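# Drape a patch cord over two cable-manager fingers

## Task

Lay the patch cord across both fingers of the cable manager so that it sits past (behind) their tips, with no part of the cord sagging noticeably lower than its two plugs. The cord must stay there by itself once the grippers are gone, and it must be at rest when checked. At no point may the cord be pressed into the solid body of a manager finger, a plug boot or the switch face. Finish by opening the grippers and moving the arms away.

## Robot and tools

Robot: two 6-joint arms with parallel grippers, named left_arm and right_arm. In the shared scene frame the origin sits on the table top midway between the arms, +x points out over the table, +z points up, and left_arm is mounted on the +y side (base near (-0.022, +0.267, 0) m); right_arm's base is near (-0.007, -0.306, 0) m, yawed slightly. The names are labels, not image sides. Each gripper's fingers extend along its own +z and close along its own y; the reported hand point lies between the pads, roughly 1 cm short of the fingertips.

execute_actions: argument "actions" is a list holding zero or one item; optional "pictures" (boolean) toggles camera images in the result (default on).
- Empty list: no motion, just returns the current state.
- Motion: {"rows": [...], "steps": n}. rows is a list of 1 to 15 rows; steps is 1 to 15 (default 15), each step lasting 1/30 s. Row k is used on step k; if rows run out, the final row keeps being used. Every row has exactly 14 numbers, always for both arms even if one stays still: left_arm waist, shoulder, elbow, wrist pitch, wrist yaw, wrist roll, opening, then the same seven for right_arm.
- Wait: {"steps": n} with no rows, n up to 300; it returns once n steps have elapsed since the previous result, and your own thinking time is counted in that.
The six joint numbers are absolute target angles in radians, in the same form as the Joint positions line, not offsets. Ranges per arm: waist -2.880..2.880, shoulder 0.000..3.142, elbow 0.000..3.019, wrist pitch -1.693..1.571, wrist yaw -1.571..1.571, wrist roll -2.094..2.094. A call is rejected (nothing is sent) if a target exceeds an end by more than 0.019 rad and lies farther out than the joint's last reported angle. True joint ends may differ from these by up to 0.019 rad; overshooting targets are clipped at the real end, and a "joint sent to its limit" line may appear (possibly about an earlier motion). Missing that line does not prove there is more room.
Opening is an absolute value from -1 (closed) to +1 (fully open, about 0.094 m between pads). Between the extremes the fingers go to where grip_measured reads your number. To hold something, command about 0.03 below the current grip_measured for a firm hold, less for a lighter one. Each gripper's reading can be off by about 1 mm, constant within a scene. Pad force tops out near 50-62 N; very thin parts get less, and first contact can spike.

Motion limits: per step each joint's target is held within a lead of its measured angle (waist 0.264, shoulder 0.32, elbow 0.276, wrist pitch 0.33, wrist yaw 0.186, wrist roll 0.522 rad), and if targets would move a hand more than 70 mm from where it is, all of that arm's targets are pulled back proportionally. Large moves therefore take several calls. Between calls the arms keep heading to the last row sent, until everything nearly stops or a step is HELD; after that only a new action moves them on, though fingers finish opening or closing.

Result lines: the state line lists, per arm separated by |, end_effector_position (m) and end_effector_quat_wxyz in the scene frame; printed positions drift from truth, more when reaching far. Joint positions and Joint velocities give, per arm, six joints (rad, rad/s) then pad gap (m, m/s). grip_measured is the opening on the command scale. Joint torques follow the joint order without the gripper and include offsets, friction and noise, so treat them loosely. "joint command not followed" means a clearance check altered or blocked joint targets on some steps; HELD marks steps where your row was not (fully) sent. MOTOR HOT warns from 85 °C; at 100 °C an OVER-TEMPERATURE FAULT drops that arm until it cools, so do not hold loads longer than needed.

Cameras: cam_head_left, cam_head_right, cam_high, cam_low (672x504) and fisheye cam_left_wrist, cam_right_wrist (504x504), returned in that order. Calibrations (K, distortion, T_world_to_cam) were given once and may be slightly off; results list cameras whose numbers changed.
zoom_image: {"camera": name, "region": [x0, y0, x1, y1]} in pixels of that camera's latest image, origin top-left, at most 504x504; moves nothing.
read_manual: optional "section" (only "licences"); returns licence texts, moves nothing.
finished_scene: {"scene": n} closes scene n irreversibly and reports success; call it only once the cord is resting, released and the arms withdrawn.

Things to avoid: pushing the cord into a manager finger, plug boot or switch face; letting anything fall or leave the table; dropping or slamming the cord; the two arms colliding or pressing on each other; hard pushes. Loose objects may occasionally be nudged by something external, so check the cord has settled before ending.

Each tool is called after "Request:" as name([rows], argument=value, ...), one row to a line, values as JSON.

## Session

Request:
execute_actions(actions=[])

Scene clock: 0.00 s of 5233.50 s.
left_arm: end_effector_position=(+0.2360, +0.4590, +0.1611) grip_measured=+1.000 end_effector_quat_wxyz=(-0.144, +0.799, -0.408, +0.418) | right_arm: end_effector_position=(+0.3582, +0.0587, +0.2211) grip_measured=+1.000 end_effector_quat_wxyz=(+0.109, +0.351, +0.751, +0.549)
Joint positions: left_arm=[ 1.021  0.956  0.562 -0.722  0.826 -1.354  0.094] | right_arm=[ 0.547  1.242  0.699  0.152 -0.203  1.729  0.094]
Joint velocities: left_arm=[ 0.005  0.005 -0.002 -0.007 -0.022  0.022  0.   ] | right_arm=[-0.015 -0.015 -0.002 -0.007 -0.037 -0.007  0.   ]
Joint torques (N m, as the arm reports them, + toward a larger angle): no reading

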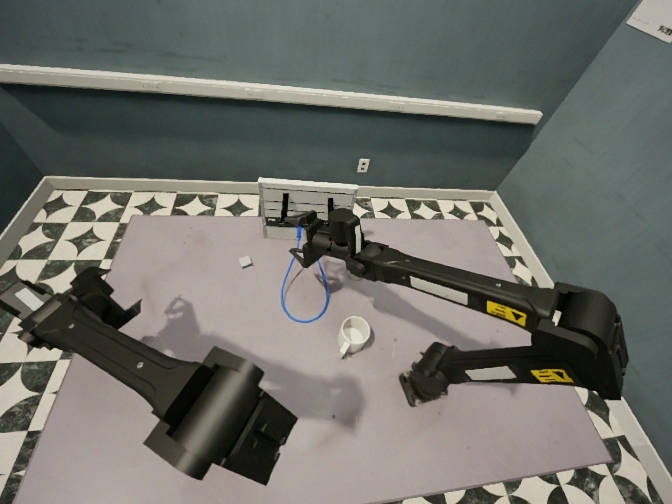

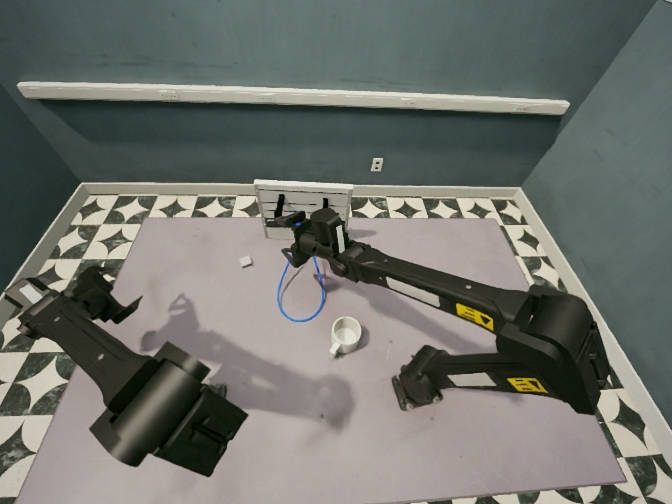

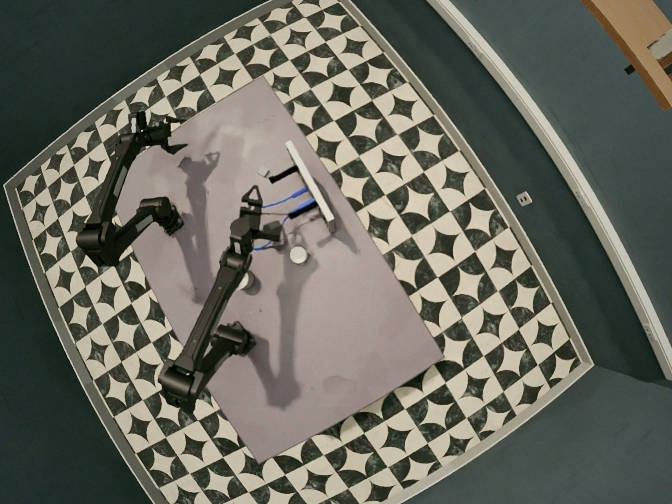

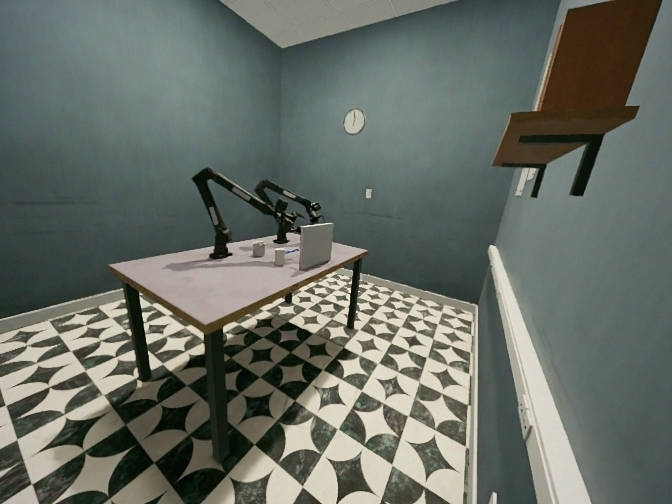

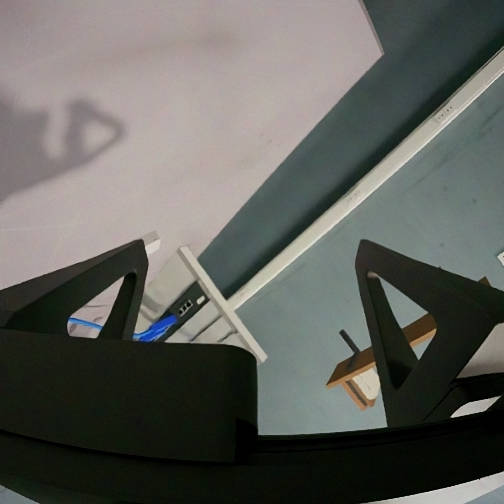

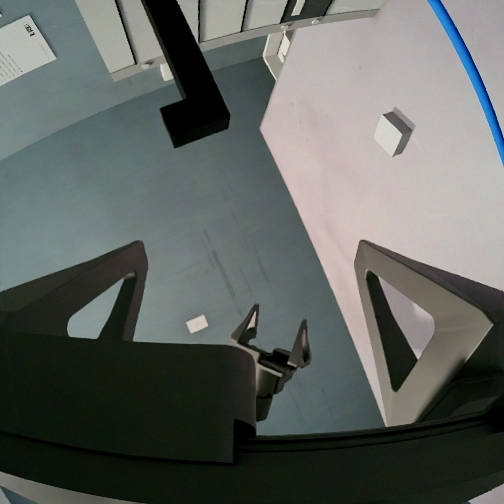

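Request:
execute_actions([
  {"rows":[[1.021,0.956,0.562,-0.722,0.826,-1.354,1,-0.3,1.0,0.7,0,0,0,1]],"steps":15},
], pictures=false)

Request:
execute_actions([
  {"steps":45},
])

Request:
zoom_image(camera="cam_head_left", region=[220, 160, 400, 340])

Request:
zoom_image(camera="cam_high", region=[220, 120, 380, 280])

Scene clock: 36.80 s of 5233.50 s.
left_arm: end_effector_position=(+0.2360, +0.4590, +0.1611) grip_measured=+1.000 end_effector_quat_wxyz=(-0.144, +0.799, -0.408, +0.418) | right_arm: end_effector_position=(+0.4680, -0.2895, +0.2940) grip_measured=+1.000 end_effector_quat_wxyz=(+0.529, +0.341, +0.727, +0.274)
Joint positions: left_arm=[ 1.021  0.956  0.562 -0.722  0.826 -1.354  0.094] | right_arm=[-0.138  1.01   0.686  0.03  -0.006  0.915  0.094]
Joint velocities: left_arm=[ 0.005 -0.005  0.012  0.017  0.022  0.007  0.   ] | right_arm=[-1.929 -0.005 -0.007 -0.061  0.037 -2.103  0.   ]
Joint torques (N m, as the arm reports them, + toward a larger angle): left_arm=[-0.45 -4.09  9.11  1.01  0.3   0.07] | right_arm=[ 0.33 -6.87 12.18  1.58  0.1  -0.05]
Steps of this call (steps 1 to 90: nothing new was sent; then 33.30 s passed at rest; steps 91 to 105: all 15 steps of this action). Readings (joint positions):
91: left_arm=[1.021 0.956 0.562 -0.722 0.826 -1.354] | right_arm=[0.539 1.236 0.699 0.140 -0.167 1.692]
92: left_arm=[1.021 0.956 0.562 -0.722 0.826 -1.354] | right_arm=[0.520 1.222 0.698 0.120 -0.128 1.648]
94: left_arm=[1.021 0.956 0.562 -0.722 0.826 -1.354] | right_arm=[0.449 1.182 0.698 0.089 -0.072 1.555]
98: left_arm=[1.021 0.956 0.562 -0.722 0.826 -1.354] | right_arm=[0.281 1.081 0.686 0.036 -0.049 1.366]
105: the state above

Scene clock: 38.30 s of 5233.50 s.
left_arm: end_effector_position=(+0.2360, +0.4590, +0.1611) grip_measured=+1.000 end_effector_quat_wxyz=(-0.144, +0.799, -0.408, +0.418) | right_arm: end_effector_position=(+0.4634, -0.3677, +0.2912) grip_measured=+1.000 end_effector_quat_wxyz=(+0.590, +0.056, +0.805, -0.035)
Joint positions: left_arm=[ 1.021  0.956  0.562 -0.722  0.826 -1.354  0.094] | right_arm=[-0.301  1.01   0.686  0.018  0.001  0.01   0.094]
Joint velocities: left_arm=[ 0.005  0.005 -0.022 -0.007  0.037  0.007  0.   ] | right_arm=[ 0.015 -0.015 -0.012  0.007 -0.037 -0.066  0.   ]
Joint torques (N m, as the arm reports them, + toward a larger angle): left_arm=[-0.28 -4.11  9.13  1.    0.3   0.07] | right_arm=[ 0.33 -6.95 12.54  1.64 -0.05 -0.07]
Steps of this call (steps 1 to 45: the robot went on to your last target). Readings (joint positions):
1: left_arm=[1.021 0.956 0.562 -0.722 0.826 -1.354] | right_arm=[-0.203 1.010 0.686 0.028 -0.003 0.819]
2: left_arm=[1.021 0.956 0.562 -0.722 0.826 -1.354] | right_arm=[-0.261 1.010 0.686 0.024 0.001 0.720]
4: left_arm=[1.021 0.956 0.562 -0.722 0.826 -1.354] | right_arm=[-0.330 1.010 0.686 0.019 0.006 0.523]
8: left_arm=[1.021 0.956 0.562 -0.722 0.826 -1.354] | right_arm=[-0.322 1.010 0.686 0.018 0.003 0.221]
45: the state above
All arms were judged still, so your last target was given up. Only a new action makes them travel on or press farther. Fingers that are still opening or closing keep moving.
camera_calibration (this result's frames):
cam_right_wrist: T_world_to_cam=[[-0.136569, -0.990616, 0.00532728, -0.303878], [-0.797556, 0.106761, -0.593722, 0.58728], [0.587582, -0.085333, -0.804653, 0.0540179], [0, 0, 0, 1]] pos_world=[0.395149, -0.359115, 0.393766]

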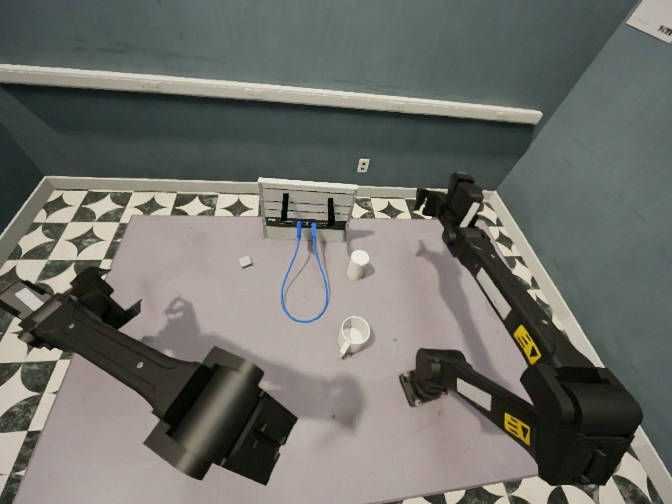

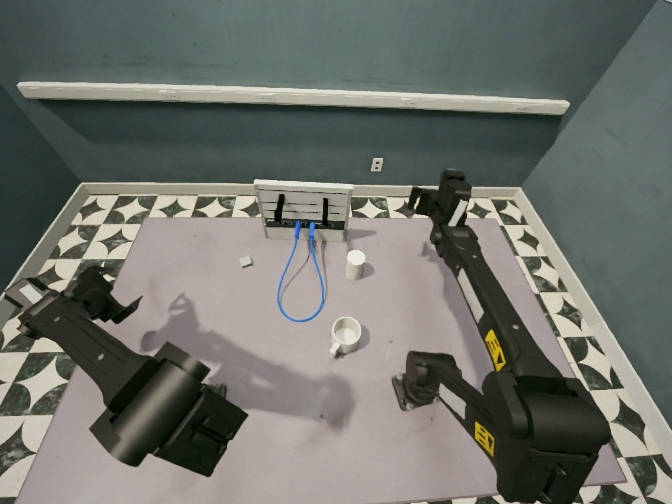

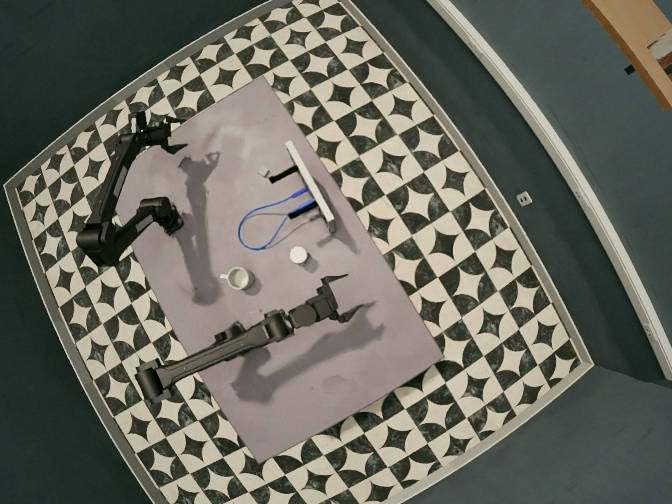

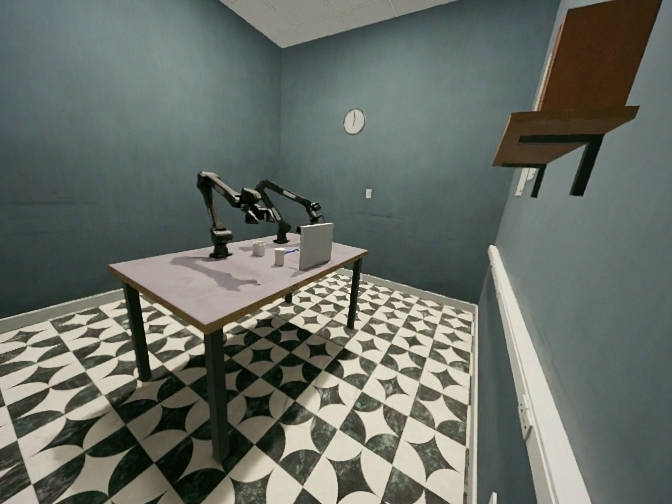

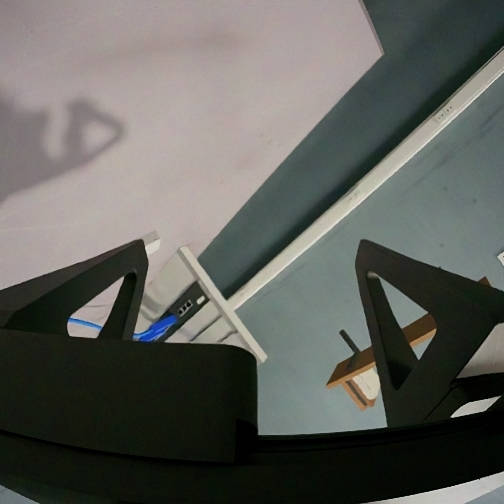

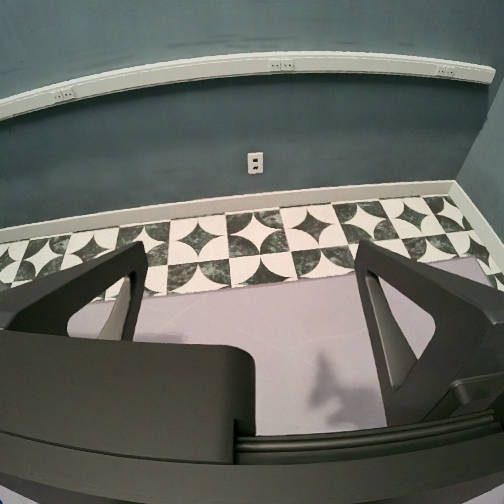

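Region (220, 160, 400, 340) of cam_head_left's 672x504 image, scaled by 2.800, with more detail than that image has.

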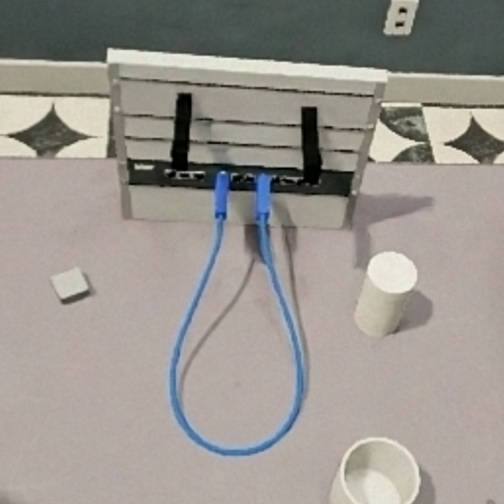

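Region (220, 120, 380, 280) of cam_high's 672x504 image, scaled by 3.150, with more detail than that image has.

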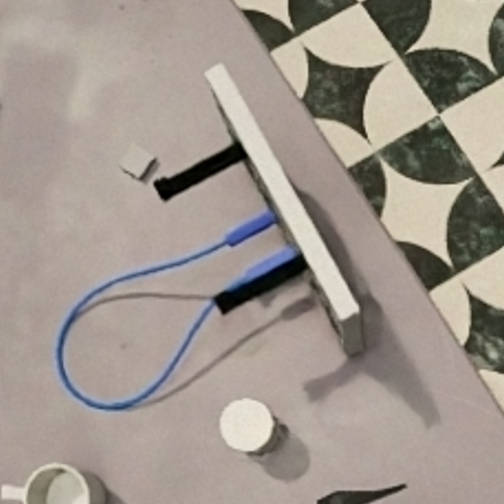

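Request:
execute_actions([
  {"rows":[[-0.578,1.2,0.87,-1.2,0,-0.81,1,0.542,1.2,0.88,-1.2,0,0.975,1]],"steps":15},
], pictures=false)

Request:
execute_actions([
  {"steps":20},
], pictures=false)

Request:
execute_actions([
  {"rows":[[-0.578,1.435,0.875,-0.992,0,-0.81,0,0.542,1.45,0.89,-0.993,0,0.975,0]],"steps":15},
], pictures=false)

Request:
execute_actions([
  {"steps":20},
])

Scene clock: 127.40 s of 5233.50 s.
left_arm: end_effector_position=(+0.2979, +0.2286, +0.1294) grip_measured=+1.000 end_effector_quat_wxyz=(+0.016, -0.358, +0.933, -0.010) | right_arm: end_effector_position=(+0.2544, -0.0884, +0.1135) grip_measured=+1.000 end_effector_quat_wxyz=(+0.054, +0.060, +0.995, +0.054)
Joint positions: left_arm=[-0.141  1.22   0.86  -1.174  0.003 -0.85   0.094] | right_arm=[ 0.521  1.213  0.802 -1.008 -0.004  0.815  0.094]
Joint velocities: left_arm=[-2.339 -0.054 -0.002 -0.022 -0.081  0.051  0.   ] | right_arm=[ 1.48   0.005  0.12  -2.703 -0.11   0.974  0.   ]
Joint torques (N m, as the arm reports them, + toward a larger angle): left_arm=[-0.21 -7.86  9.32 -0.22 -0.17  0.1 ] | right_arm=[-5.28 -8.26 15.62  1.6   0.28  0.19]
Steps of this call (steps 1 to 90: nothing new was sent; then 85.60 s passed at rest; steps 91 to 105: all 15 steps of this action). Readings (joint positions):
91: left_arm=[0.998 0.975 0.589 -0.790 0.736 -1.280] | right_arm=[-0.287 1.016 0.694 -0.019 0.007 0.059]
92: left_arm=[0.947 1.022 0.643 -0.894 0.641 -1.203] | right_arm=[-0.257 1.030 0.712 -0.079 0.009 0.118]
94: left_arm=[0.797 1.138 0.768 -1.069 0.433 -1.070] | right_arm=[-0.164 1.077 0.749 -0.197 0.008 0.235]
98: left_arm=[0.441 1.232 0.860 -1.151 0.054 -0.923] | right_arm=[0.066 1.166 0.788 -0.450 0.005 0.484]
105: the state above

Scene clock: 128.07 s of 5233.50 s.
left_arm: end_effector_position=(+0.2476, +0.0968, +0.1334) grip_measured=+1.000 end_effector_quat_wxyz=(+0.014, -0.129, +0.991, -0.013) | right_arm: end_effector_position=(+0.2215, -0.1083, +0.1154) grip_measured=+1.000 end_effector_quat_wxyz=(-0.004, +0.124, +0.992, -0.003)
Joint positions: left_arm=[-0.586  1.206  0.86  -1.187  0.002 -0.821  0.094] | right_arm=[ 0.542  1.212  0.815 -1.184 -0.001  0.963  0.094]
Joint velocities: left_arm=[-0.015  0.015  0.027 -0.002  0.007  0.066  0.   ] | right_arm=[ 0.005  0.005 -0.007 -0.017  0.066  0.007  0.   ]
Joint torques (N m, as the arm reports them, + toward a larger angle): left_arm=[ 0.34 -8.18  9.55 -0.07 -0.22  0.08] | right_arm=[ 0.15 -7.88 15.07  0.12  0.06  0.12]
Steps of this call (steps 1 to 20: the robot went on to your last target). Readings (joint positions):
1: left_arm=[-0.222 1.219 0.860 -1.174 0.003 -0.846] | right_arm=[0.561 1.213 0.804 -1.083 -0.006 0.844]
2: left_arm=[-0.302 1.218 0.860 -1.175 0.003 -0.841] | right_arm=[0.582 1.212 0.804 -1.128 -0.006 0.868]
4: left_arm=[-0.461 1.218 0.860 -1.176 0.002 -0.835] | right_arm=[0.581 1.212 0.805 -1.170 -0.005 0.902]
8: left_arm=[-0.623 1.214 0.860 -1.184 0.005 -0.823] | right_arm=[0.546 1.212 0.810 -1.183 -0.001 0.940]
20: the state above

Scene clock: 128.57 s of 5233.50 s.
left_arm: end_effector_position=(+0.2816, +0.0754, +0.0622) grip_measured=+0.002 end_effector_quat_wxyz=(-0.003, -0.129, +0.992, +0.001) | right_arm: end_effector_position=(+0.2215, -0.1083, +0.1154) grip_measured=+0.002 end_effector_quat_wxyz=(-0.004, +0.124, +0.992, -0.003)
Joint positions: left_arm=[-0.586  1.439  0.867 -1.006  0.002 -0.82   0.047] | right_arm=[ 0.542  1.212  0.815 -1.184 -0.001  0.963  0.047]
Joint velocities: left_arm=[-0.005 -0.151 -0.002  0.002 -0.022  0.022 -0.   ] | right_arm=[-0.015 -0.005 -0.007 -0.017  0.022 -0.022  0.   ]
Joint torques (N m, as the arm reports them, + toward a larger angle): left_arm=[ 0.4  -9.42  8.53  0.79 -0.19  0.11] | right_arm=[ 0.67 -7.82  9.18  0.64  0.06  0.09]
A step of this action was HELD (marked below), so the robot has no last target. An arm can still carry out its HELD step.
Steps of this call (steps 1 to 15: all 15 steps of this action). Readings (joint positions):
1: left_arm=[-0.586 1.219 0.860 -1.163 0.002 -0.821] | right_arm=[0.542 1.212 0.815 -1.184 -0.001 0.963] HELD
2: left_arm=[-0.586 1.249 0.863 -1.117 0.002 -0.821] | right_arm=[0.542 1.212 0.815 -1.184 -0.001 0.963] HELD
3: left_arm=[-0.586 1.293 0.867 -1.073 0.002 -0.821] | right_arm=[0.542 1.212 0.815 -1.184 -0.001 0.963] HELD
4: left_arm=[-0.586 1.342 0.869 -1.040 0.002 -0.820] | right_arm=[0.542 1.212 0.815 -1.184 -0.001 0.963] HELD
5: left_arm=[-0.586 1.389 0.869 -1.020 0.002 -0.820] | right_arm=[0.542 1.212 0.815 -1.184 -0.001 0.963] HELD
6: left_arm=[-0.586 1.428 0.868 -1.012 0.002 -0.820] | right_arm=[0.542 1.212 0.815 -1.184 -0.001 0.963] HELD
7: left_arm=[-0.586 1.457 0.868 -1.009 0.002 -0.820] | right_arm=[0.542 1.212 0.815 -1.184 -0.001 0.963] HELD
8: left_arm=[-0.586 1.473 0.868 -1.007 0.002 -0.820] | right_arm=[0.542 1.212 0.815 -1.184 -0.001 0.963] HELD
9: left_arm=[-0.586 1.477 0.867 -1.007 0.002 -0.820] | right_arm=[0.542 1.212 0.815 -1.184 -0.001 0.963] HELD
10: left_arm=[-0.586 1.475 0.867 -1.007 0.002 -0.820] | right_arm=[0.542 1.212 0.815 -1.184 -0.001 0.963] HELD
11: left_arm=[-0.586 1.469 0.867 -1.006 0.002 -0.820] | right_arm=[0.542 1.212 0.815 -1.184 -0.001 0.963] HELD
12: left_arm=[-0.586 1.461 0.867 -1.006 0.002 -0.820] | right_arm=[0.542 1.212 0.815 -1.184 -0.001 0.963] HELD
13: left_arm=[-0.586 1.453 0.867 -1.006 0.002 -0.820] | right_arm=[0.542 1.212 0.815 -1.184 -0.001 0.963] HELD
14: left_arm=[-0.586 1.446 0.867 -1.006 0.002 -0.820] | right_arm=[0.542 1.212 0.815 -1.184 -0.001 0.963] HELD
15: the state above HELD
joint command not followed: on one or more control steps a check withheld the commanded joint targets of the right arm, and it was not sent them on those steps. On the call's last step the targets were still withheld.
cause: the commanded joint targets would bring a part of the robot too close to another arm (this arm's wrist (the part past joint 4) and the other arm's wrist (the part past joint 4)); next, command targets that bring no part of the robot closer to that arm.

Scene clock: 129.23 s of 5233.50 s.
left_arm: end_effector_position=(+0.2819, +0.0752, +0.0641) grip_measured=+0.002 end_effector_quat_wxyz=(-0.001, -0.129, +0.992, -0.000) | right_arm: end_effector_position=(+0.2215, -0.1083, +0.1154) grip_measured=+0.002 end_effector_quat_wxyz=(-0.004, +0.124, +0.992, -0.003)
Joint positions: left_arm=[-0.586  1.434  0.867 -1.006  0.002 -0.82   0.047] | right_arm=[ 0.542  1.212  0.815 -1.184 -0.001  0.963  0.047]
Joint velocities: left_arm=[ 0.005 -0.005  0.017 -0.012 -0.081  0.037  0.001] | right_arm=[-0.005 -0.005  0.007 -0.007  0.022 -0.037 -0.   ]
Joint torques (N m, as the arm reports them, + toward a larger angle): left_arm=[ 0.44 -9.86  8.38  0.92 -0.21  0.11] | right_arm=[ 0.54 -7.37  9.28  0.63  0.07  0.08]
Steps of this call (steps 1 to 20: nothing new was sent). Readings (joint positions):
1: left_arm=[-0.586 1.436 0.867 -1.006 0.002 -0.820] | right_arm=[0.542 1.212 0.815 -1.184 -0.001 0.963]
2: left_arm=[-0.586 1.434 0.867 -1.006 0.002 -0.820] | right_arm=[0.542 1.212 0.815 -1.184 -0.001 0.963]
4: left_arm=[-0.586 1.434 0.867 -1.006 0.002 -0.820] | right_arm=[0.542 1.212 0.815 -1.184 -0.001 0.963]
8: left_arm=[-0.586 1.434 0.867 -1.006 0.002 -0.820] | right_arm=[0.542 1.212 0.815 -1.184 -0.001 0.963]
20: the state above
camera_calibration (this result's frames):
cam_left_wrist: T_world_to_cam=[[0.254763, -0.967002, -0.00190424, 0.00127809], [-0.77985, -0.20662, 0.590883, 0.204028], [-0.571778, -0.14905, -0.806755, 0.34737], [0, 0, 0, 1]] pos_world=[0.357404, 0.0951678, 0.159688]
cam_right_wrist: T_world_to_cam=[[-0.233769, -0.972161, 0.0159643, -0.0567568], [-0.780731, 0.197473, 0.592843, 0.13141], [-0.579491, 0.126125, -0.80516, 0.358343], [0, 0, 0, 1]] pos_world=[0.296985, -0.126323, 0.211524]

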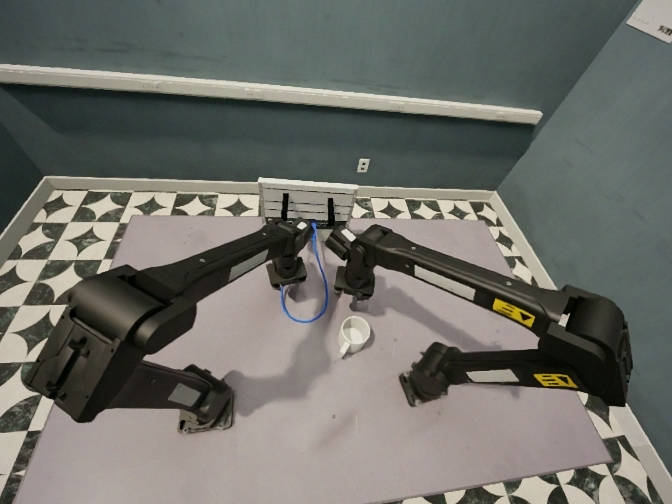

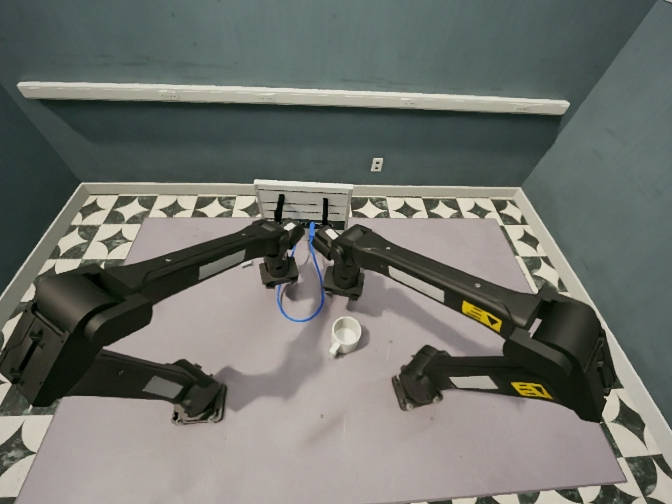

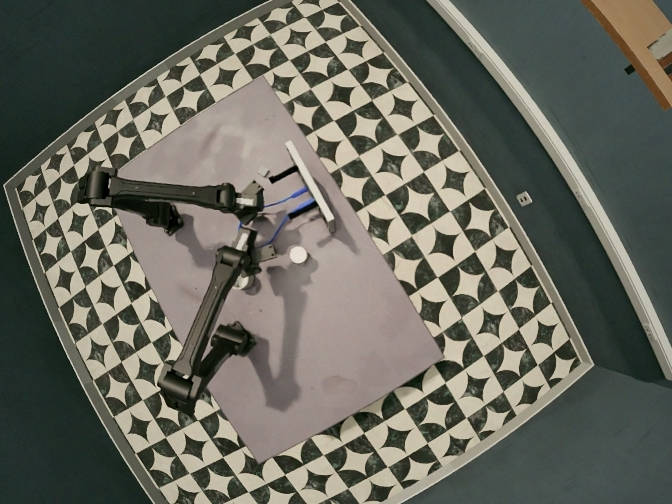

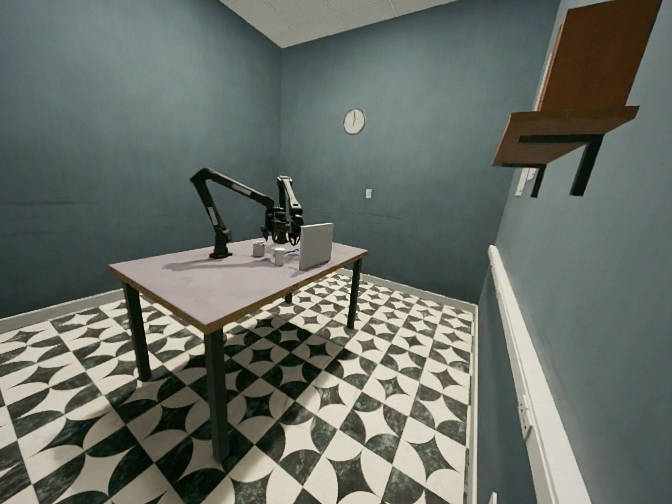

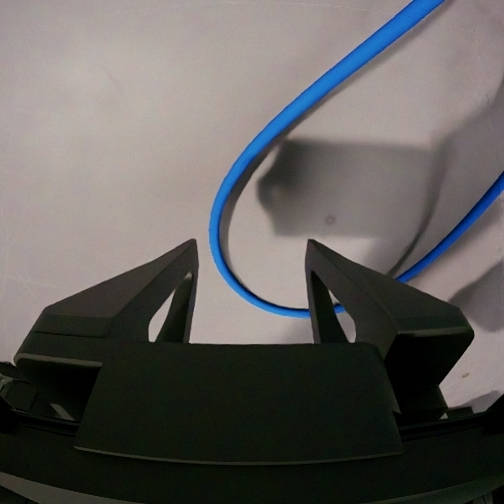

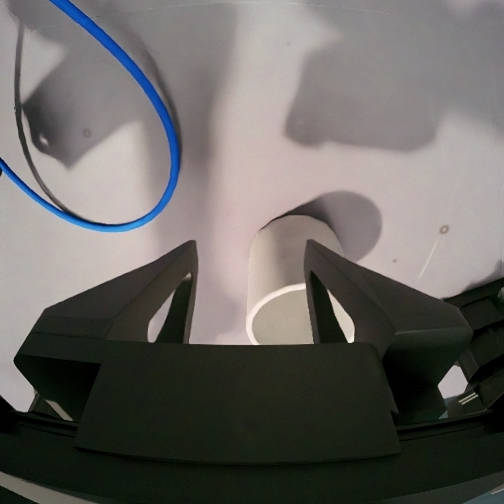

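Request:
execute_actions([
  {"rows":[[-0.558,1.18,0.54,-0.52,0,-0.571,-0.2,0.56,1.24,0.59,-0.51,0,0.774,-0.2]],"steps":15},
], pictures=false)

Request:
execute_actions([
  {"steps":25},
])

Scene clock: 170.70 s of 5233.50 s.
left_arm: end_effector_position=(+0.2624, +0.0936, +0.0464) grip_measured=-0.198 end_effector_quat_wxyz=(+0.159, -0.021, +0.982, -0.103) | right_arm: end_effector_position=(+0.2324, -0.0959, +0.0572) grip_measured=-0.198 end_effector_quat_wxyz=(+0.061, +0.061, +0.994, +0.062)
Joint positions: left_arm=[-0.57   1.173  0.522 -0.539  0.002 -0.59   0.038] | right_arm=[ 0.549  1.225  0.642 -0.813 -0.001  0.843  0.038]
Joint velocities: left_arm=[ 0.005  0.005 -0.002  0.002  0.022  0.095  0.   ] | right_arm=[ 0.015  0.015 -0.129  0.867 -0.037 -0.271  0.   ]
Joint torques (N m, as the arm reports them, + toward a larger angle): left_arm=[ 0.85 -5.44  9.44  1.72 -0.17  0.07] | right_arm=[ 0.65 -6.17  8.23  1.63  0.06 -0.05]
Steps of this call (steps 1 to 90: nothing new was sent; then 37.97 s passed at rest; steps 91 to 105: all 15 steps of this action). Readings (joint positions):
91: left_arm=[-0.585 1.408 0.827 -0.927 0.002 -0.779] | right_arm=[0.542 1.212 0.814 -1.181 -0.001 0.962]
92: left_arm=[-0.582 1.353 0.747 -0.803 0.002 -0.738] | right_arm=[0.542 1.212 0.809 -1.170 -0.001 0.958]
94: left_arm=[-0.575 1.224 0.593 -0.641 0.002 -0.682] | right_arm=[0.542 1.212 0.785 -1.126 -0.001 0.943]
98: left_arm=[-0.570 1.148 0.522 -0.566 0.002 -0.624] | right_arm=[0.544 1.213 0.711 -1.018 -0.001 0.903]
105: the state above

Scene clock: 171.53 s of 5233.50 s.
left_arm: end_effector_position=(+0.2624, +0.0936, +0.0464) grip_measured=-0.198 end_effector_quat_wxyz=(+0.159, -0.017, +0.982, -0.102) | right_arm: end_effector_position=(+0.2671, -0.0638, +0.0610) grip_measured=-0.198 end_effector_quat_wxyz=(+0.149, +0.029, +0.978, +0.140)
Joint positions: left_arm=[-0.57   1.173  0.522 -0.539  0.002 -0.582  0.038] | right_arm=[ 0.553  1.226  0.601 -0.534 -0.001  0.785  0.038]
Joint velocities: left_arm=[-0.005 -0.005  0.007  0.002  0.037  0.037  0.001] | right_arm=[-0.005 -0.015  0.012 -0.012 -0.007 -0.051 -0.   ]
Joint torques (N m, as the arm reports them, + toward a larger angle): left_arm=[ 0.63 -5.23  9.45  1.74 -0.18  0.12] | right_arm=[ 1.33 -6.41  8.09  2.27  0.09 -0.12]
Steps of this call (steps 1 to 25: the robot went on to your last target). Readings (joint positions):
1: left_arm=[-0.570 1.173 0.522 -0.539 0.002 -0.588] | right_arm=[0.550 1.226 0.637 -0.783 -0.001 0.837]
2: left_arm=[-0.570 1.173 0.522 -0.539 0.002 -0.587] | right_arm=[0.550 1.226 0.633 -0.753 -0.001 0.831]
4: left_arm=[-0.570 1.173 0.522 -0.539 0.002 -0.585] | right_arm=[0.551 1.226 0.625 -0.692 -0.001 0.821]
8: left_arm=[-0.570 1.173 0.522 -0.539 0.002 -0.583] | right_arm=[0.552 1.226 0.608 -0.576 -0.001 0.801]
25: the state above
camera_calibration (this result's frames):
cam_left_wrist: T_world_to_cam=[[0.00140822, -0.9791, 0.203377, 0.082105], [-0.9531, 0.0602385, 0.296601, 0.237247], [-0.302653, -0.194256, -0.933095, 0.264151], [0, 0, 0, 1]] pos_world=[0.30595, 0.11741, 0.159412]
cam_right_wrist: T_world_to_cam=[[-0.00591697, -0.962309, -0.271895, -0.0446049], [-0.947766, -0.0813168, 0.308427, 0.23468], [-0.318911, 0.259518, -0.911562, 0.280717], [0, 0, 0, 1]] pos_world=[0.311682, -0.0966912, 0.171381]

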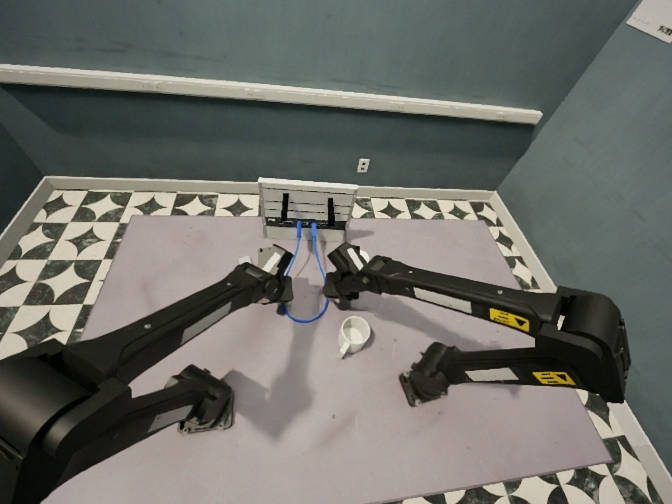

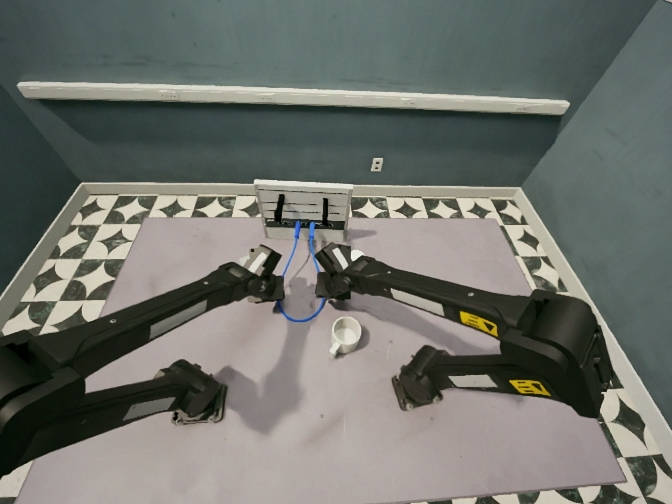

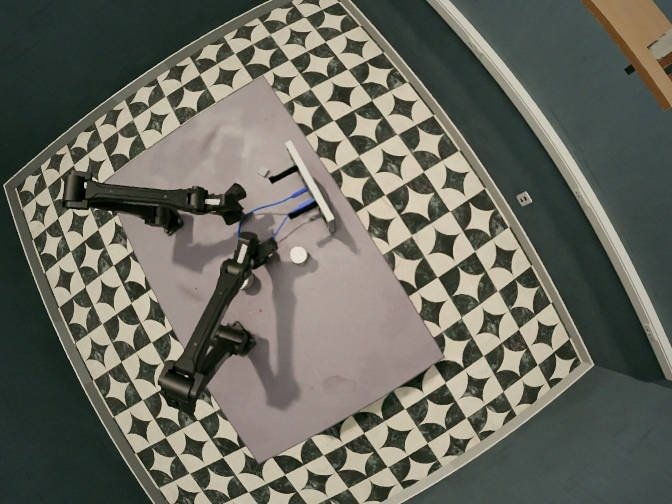

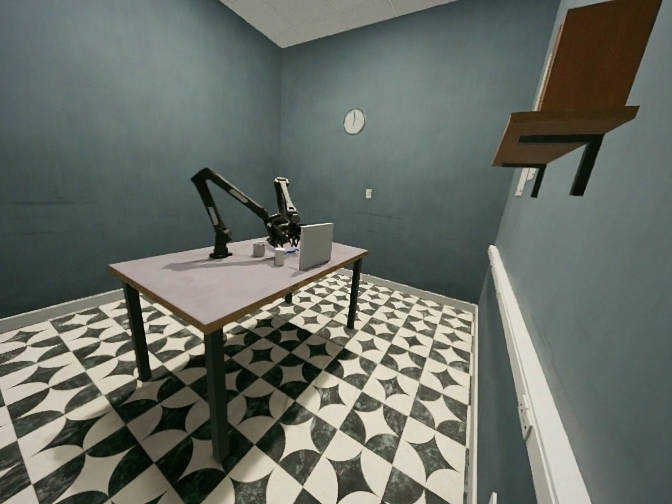

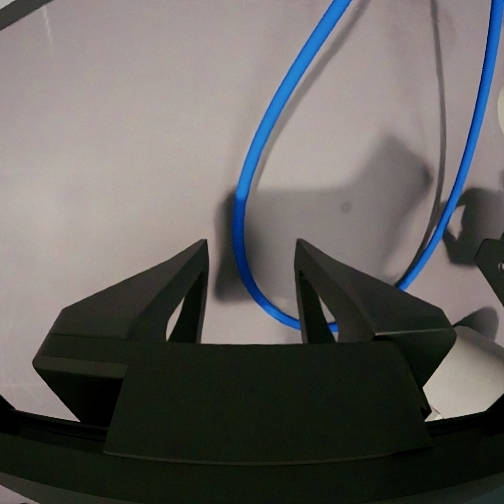

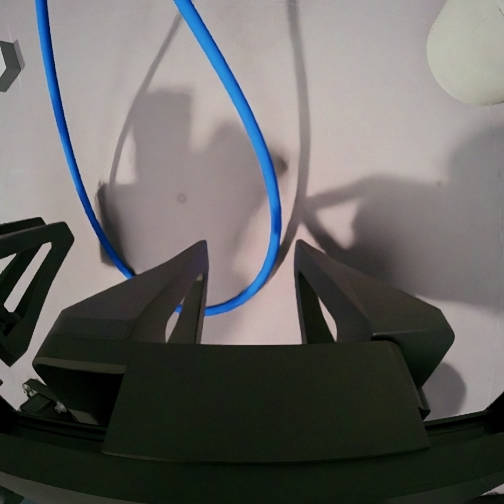

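Request:
execute_actions([
  {"rows":[[-0.56,1.19,0.52,-0.50,0,-0.571,-0.2,0.56,1.245,0.59,-0.50,0,0.774,-0.2],[-0.555,1.205,0.515,-0.48,0,-0.571,-0.2,0.56,1.26,0.58,-0.48,0,0.774,-0.2],[-0.55,1.22,0.51,-0.46,0,-0.571,-0.2,0.565,1.275,0.57,-0.46,0,0.774,-0.2],[-0.55,1.235,0.505,-0.44,0,-0.571,-0.2,0.565,1.29,0.56,-0.44,0,0.774,-0.2],[-0.55,1.25,0.50,-0.42,0,-0.571,-0.2,0.565,1.305,0.55,-0.42,0,0.774,-0.2],[-0.55,1.26,0.495,-0.40,0,-0.571,-0.2,0.565,1.315,0.545,-0.40,0,0.774,-0.2],[-0.55,1.265,0.495,-0.38,0,-0.571,-0.2,0.565,1.325,0.54,-0.375,0,0.774,-0.2]],"steps":15},
], pictures=false)

Request:
execute_actions([
  {"steps":20},
])

Scene clock: 190.30 s of 5233.50 s.
left_arm: end_effector_position=(+0.2734, +0.0895, +0.0210) grip_measured=-0.198 end_effector_quat_wxyz=(+0.170, -0.020, +0.979, -0.108) | right_arm: end_effector_position=(+0.2600, -0.0671, +0.0156) grip_measured=-0.198 end_effector_quat_wxyz=(+0.138, +0.026, +0.981, +0.131)
Joint positions: left_arm=[-0.564  1.266  0.499 -0.4    0.002 -0.581  0.038] | right_arm=[ 0.559  1.33   0.542 -0.401 -0.001  0.784  0.038]
Joint velocities: left_arm=[-0.005 -0.015 -0.007  0.027  0.022  0.007 -0.   ] | right_arm=[-0.015  0.005  0.002  0.095 -0.007  0.037 -0.   ]
Joint torques (N m, as the arm reports them, + toward a larger angle): left_arm=[ 0.85 -6.93  7.21  1.81 -0.17  0.12] | right_arm=[ 1.4  -8.59  7.8   2.09  0.06 -0.11]
Steps of this call (steps 1 to 15: the robot went on to your last target; steps 16 to 90: nothing new was sent; then 15.27 s passed at rest; steps 91 to 105: all 15 steps of this action). Readings (joint positions):
91: left_arm=[-0.570 1.174 0.522 -0.535 0.002 -0.582] | right_arm=[0.553 1.227 0.601 -0.532 -0.001 0.784]
92: left_arm=[-0.570 1.176 0.522 -0.525 0.002 -0.582] | right_arm=[0.553 1.229 0.600 -0.524 -0.001 0.784]
94: left_arm=[-0.568 1.192 0.522 -0.492 0.002 -0.582] | right_arm=[0.554 1.240 0.592 -0.493 -0.001 0.784]
98: left_arm=[-0.564 1.247 0.510 -0.418 0.002 -0.581] | right_arm=[0.558 1.296 0.560 -0.420 -0.001 0.784]
105: the state above

Scene clock: 190.97 s of 5233.50 s.
left_arm: end_effector_position=(+0.2736, +0.0894, +0.0211) grip_measured=-0.198 end_effector_quat_wxyz=(+0.170, -0.020, +0.979, -0.108) | right_arm: end_effector_position=(+0.2604, -0.0668, +0.0158) grip_measured=-0.198 end_effector_quat_wxyz=(+0.138, +0.026, +0.981, +0.131)
Joint positions: left_arm=[-0.564  1.266  0.499 -0.399  0.002 -0.581  0.038] | right_arm=[ 0.559  1.33   0.542 -0.399 -0.001  0.784  0.038]
Joint velocities: left_arm=[-0.005 -0.005 -0.002  0.002 -0.081  0.022  0.001] | right_arm=[-0.005 -0.015 -0.007 -0.002  0.007  0.051 -0.001]
Joint torques (N m, as the arm reports them, + toward a larger angle): left_arm=[ 1.1  -6.53  7.14  1.78 -0.17  0.13] | right_arm=[ 0.5  -7.71  7.45  2.42  0.08 -0.12]
Steps of this call (steps 1 to 15: the robot went on to your last target; steps 16 to 20: nothing new was sent). Readings (joint positions):
1: left_arm=[-0.564 1.266 0.499 -0.399 0.002 -0.581] | right_arm=[0.559 1.330 0.542 -0.400 -0.001 0.784]
2: left_arm=[-0.564 1.266 0.499 -0.399 0.002 -0.581] | right_arm=[0.559 1.330 0.542 -0.399 -0.001 0.784]
4: left_arm=[-0.564 1.266 0.499 -0.399 0.002 -0.581] | right_arm=[0.559 1.330 0.542 -0.399 -0.001 0.784]
8: left_arm=[-0.564 1.266 0.499 -0.399 0.002 -0.581] | right_arm=[0.559 1.330 0.542 -0.399 -0.001 0.784]
20: the state above
All arms were judged still, so your last target was given up. Only a new action makes them travel on or press farther. Fingers that are still opening or closing keep moving.
camera_calibration (this result's frames):
cam_left_wrist: T_world_to_cam=[[0.00300836, -0.976471, 0.215629, 0.08219], [-0.959468, 0.0579467, 0.275796, 0.258063], [-0.281802, -0.207719, -0.936718, 0.238733], [0, 0, 0, 1]] pos_world=[0.314631, 0.114892, 0.13473]
cam_right_wrist: T_world_to_cam=[[-0.00505744, -0.967177, -0.254052, -0.0606461], [-0.940732, -0.0815527, 0.329199, 0.23987], [-0.339112, 0.24066, -0.909443, 0.242117], [0, 0, 0, 1]] pos_world=[0.307451, -0.0973613, 0.125819]

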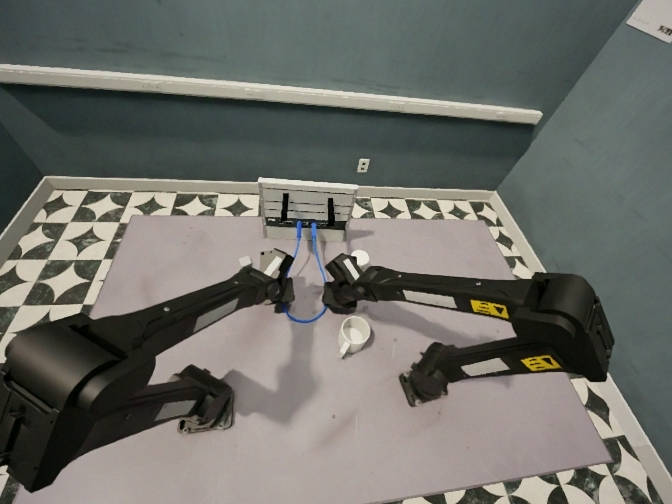

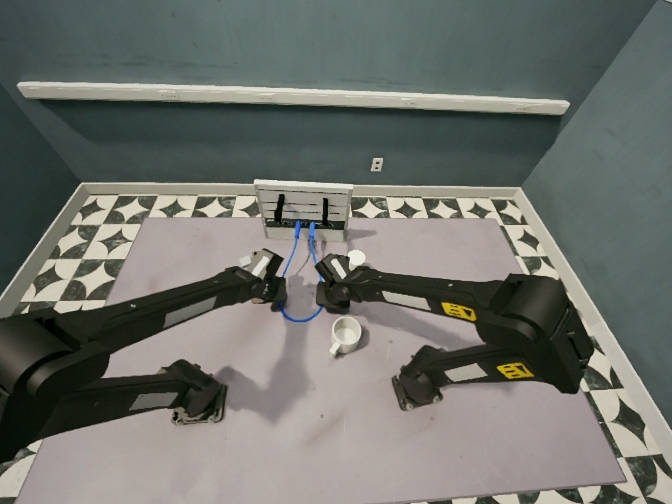

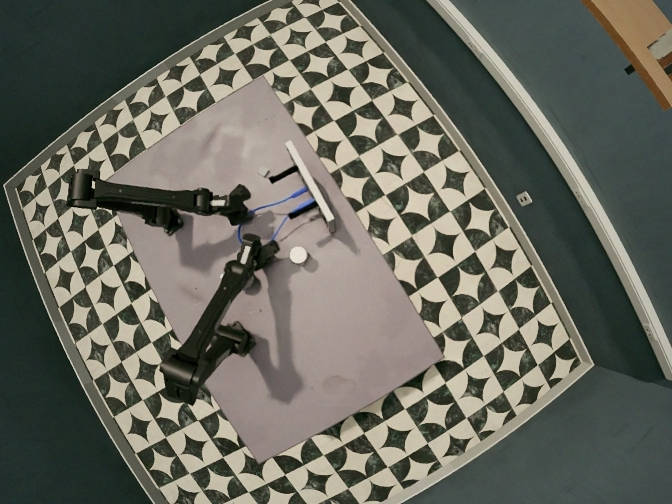

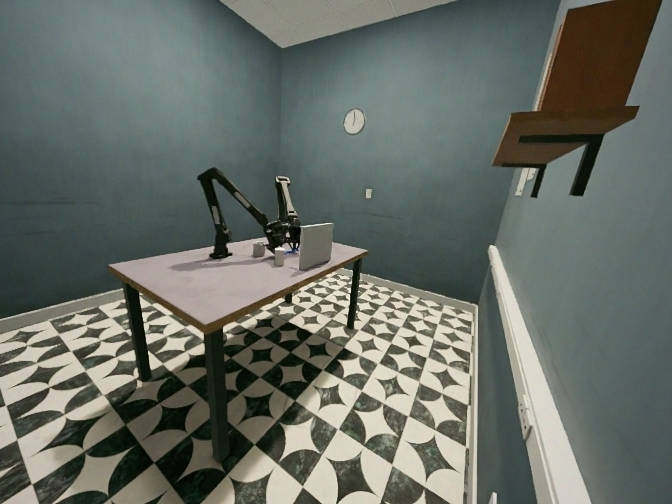

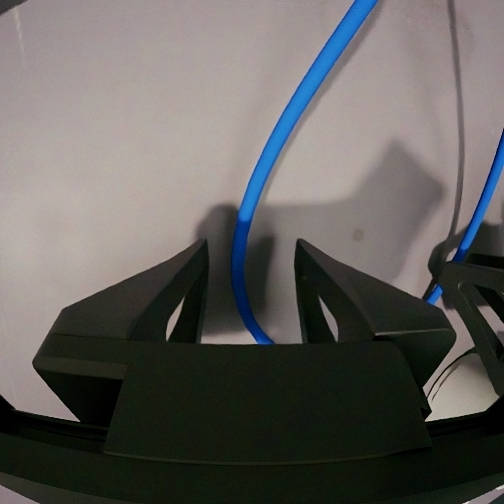

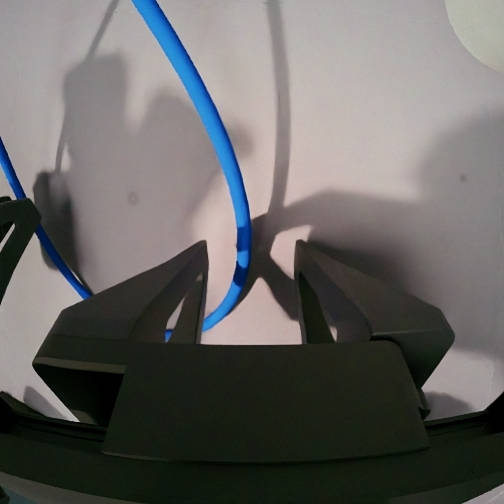

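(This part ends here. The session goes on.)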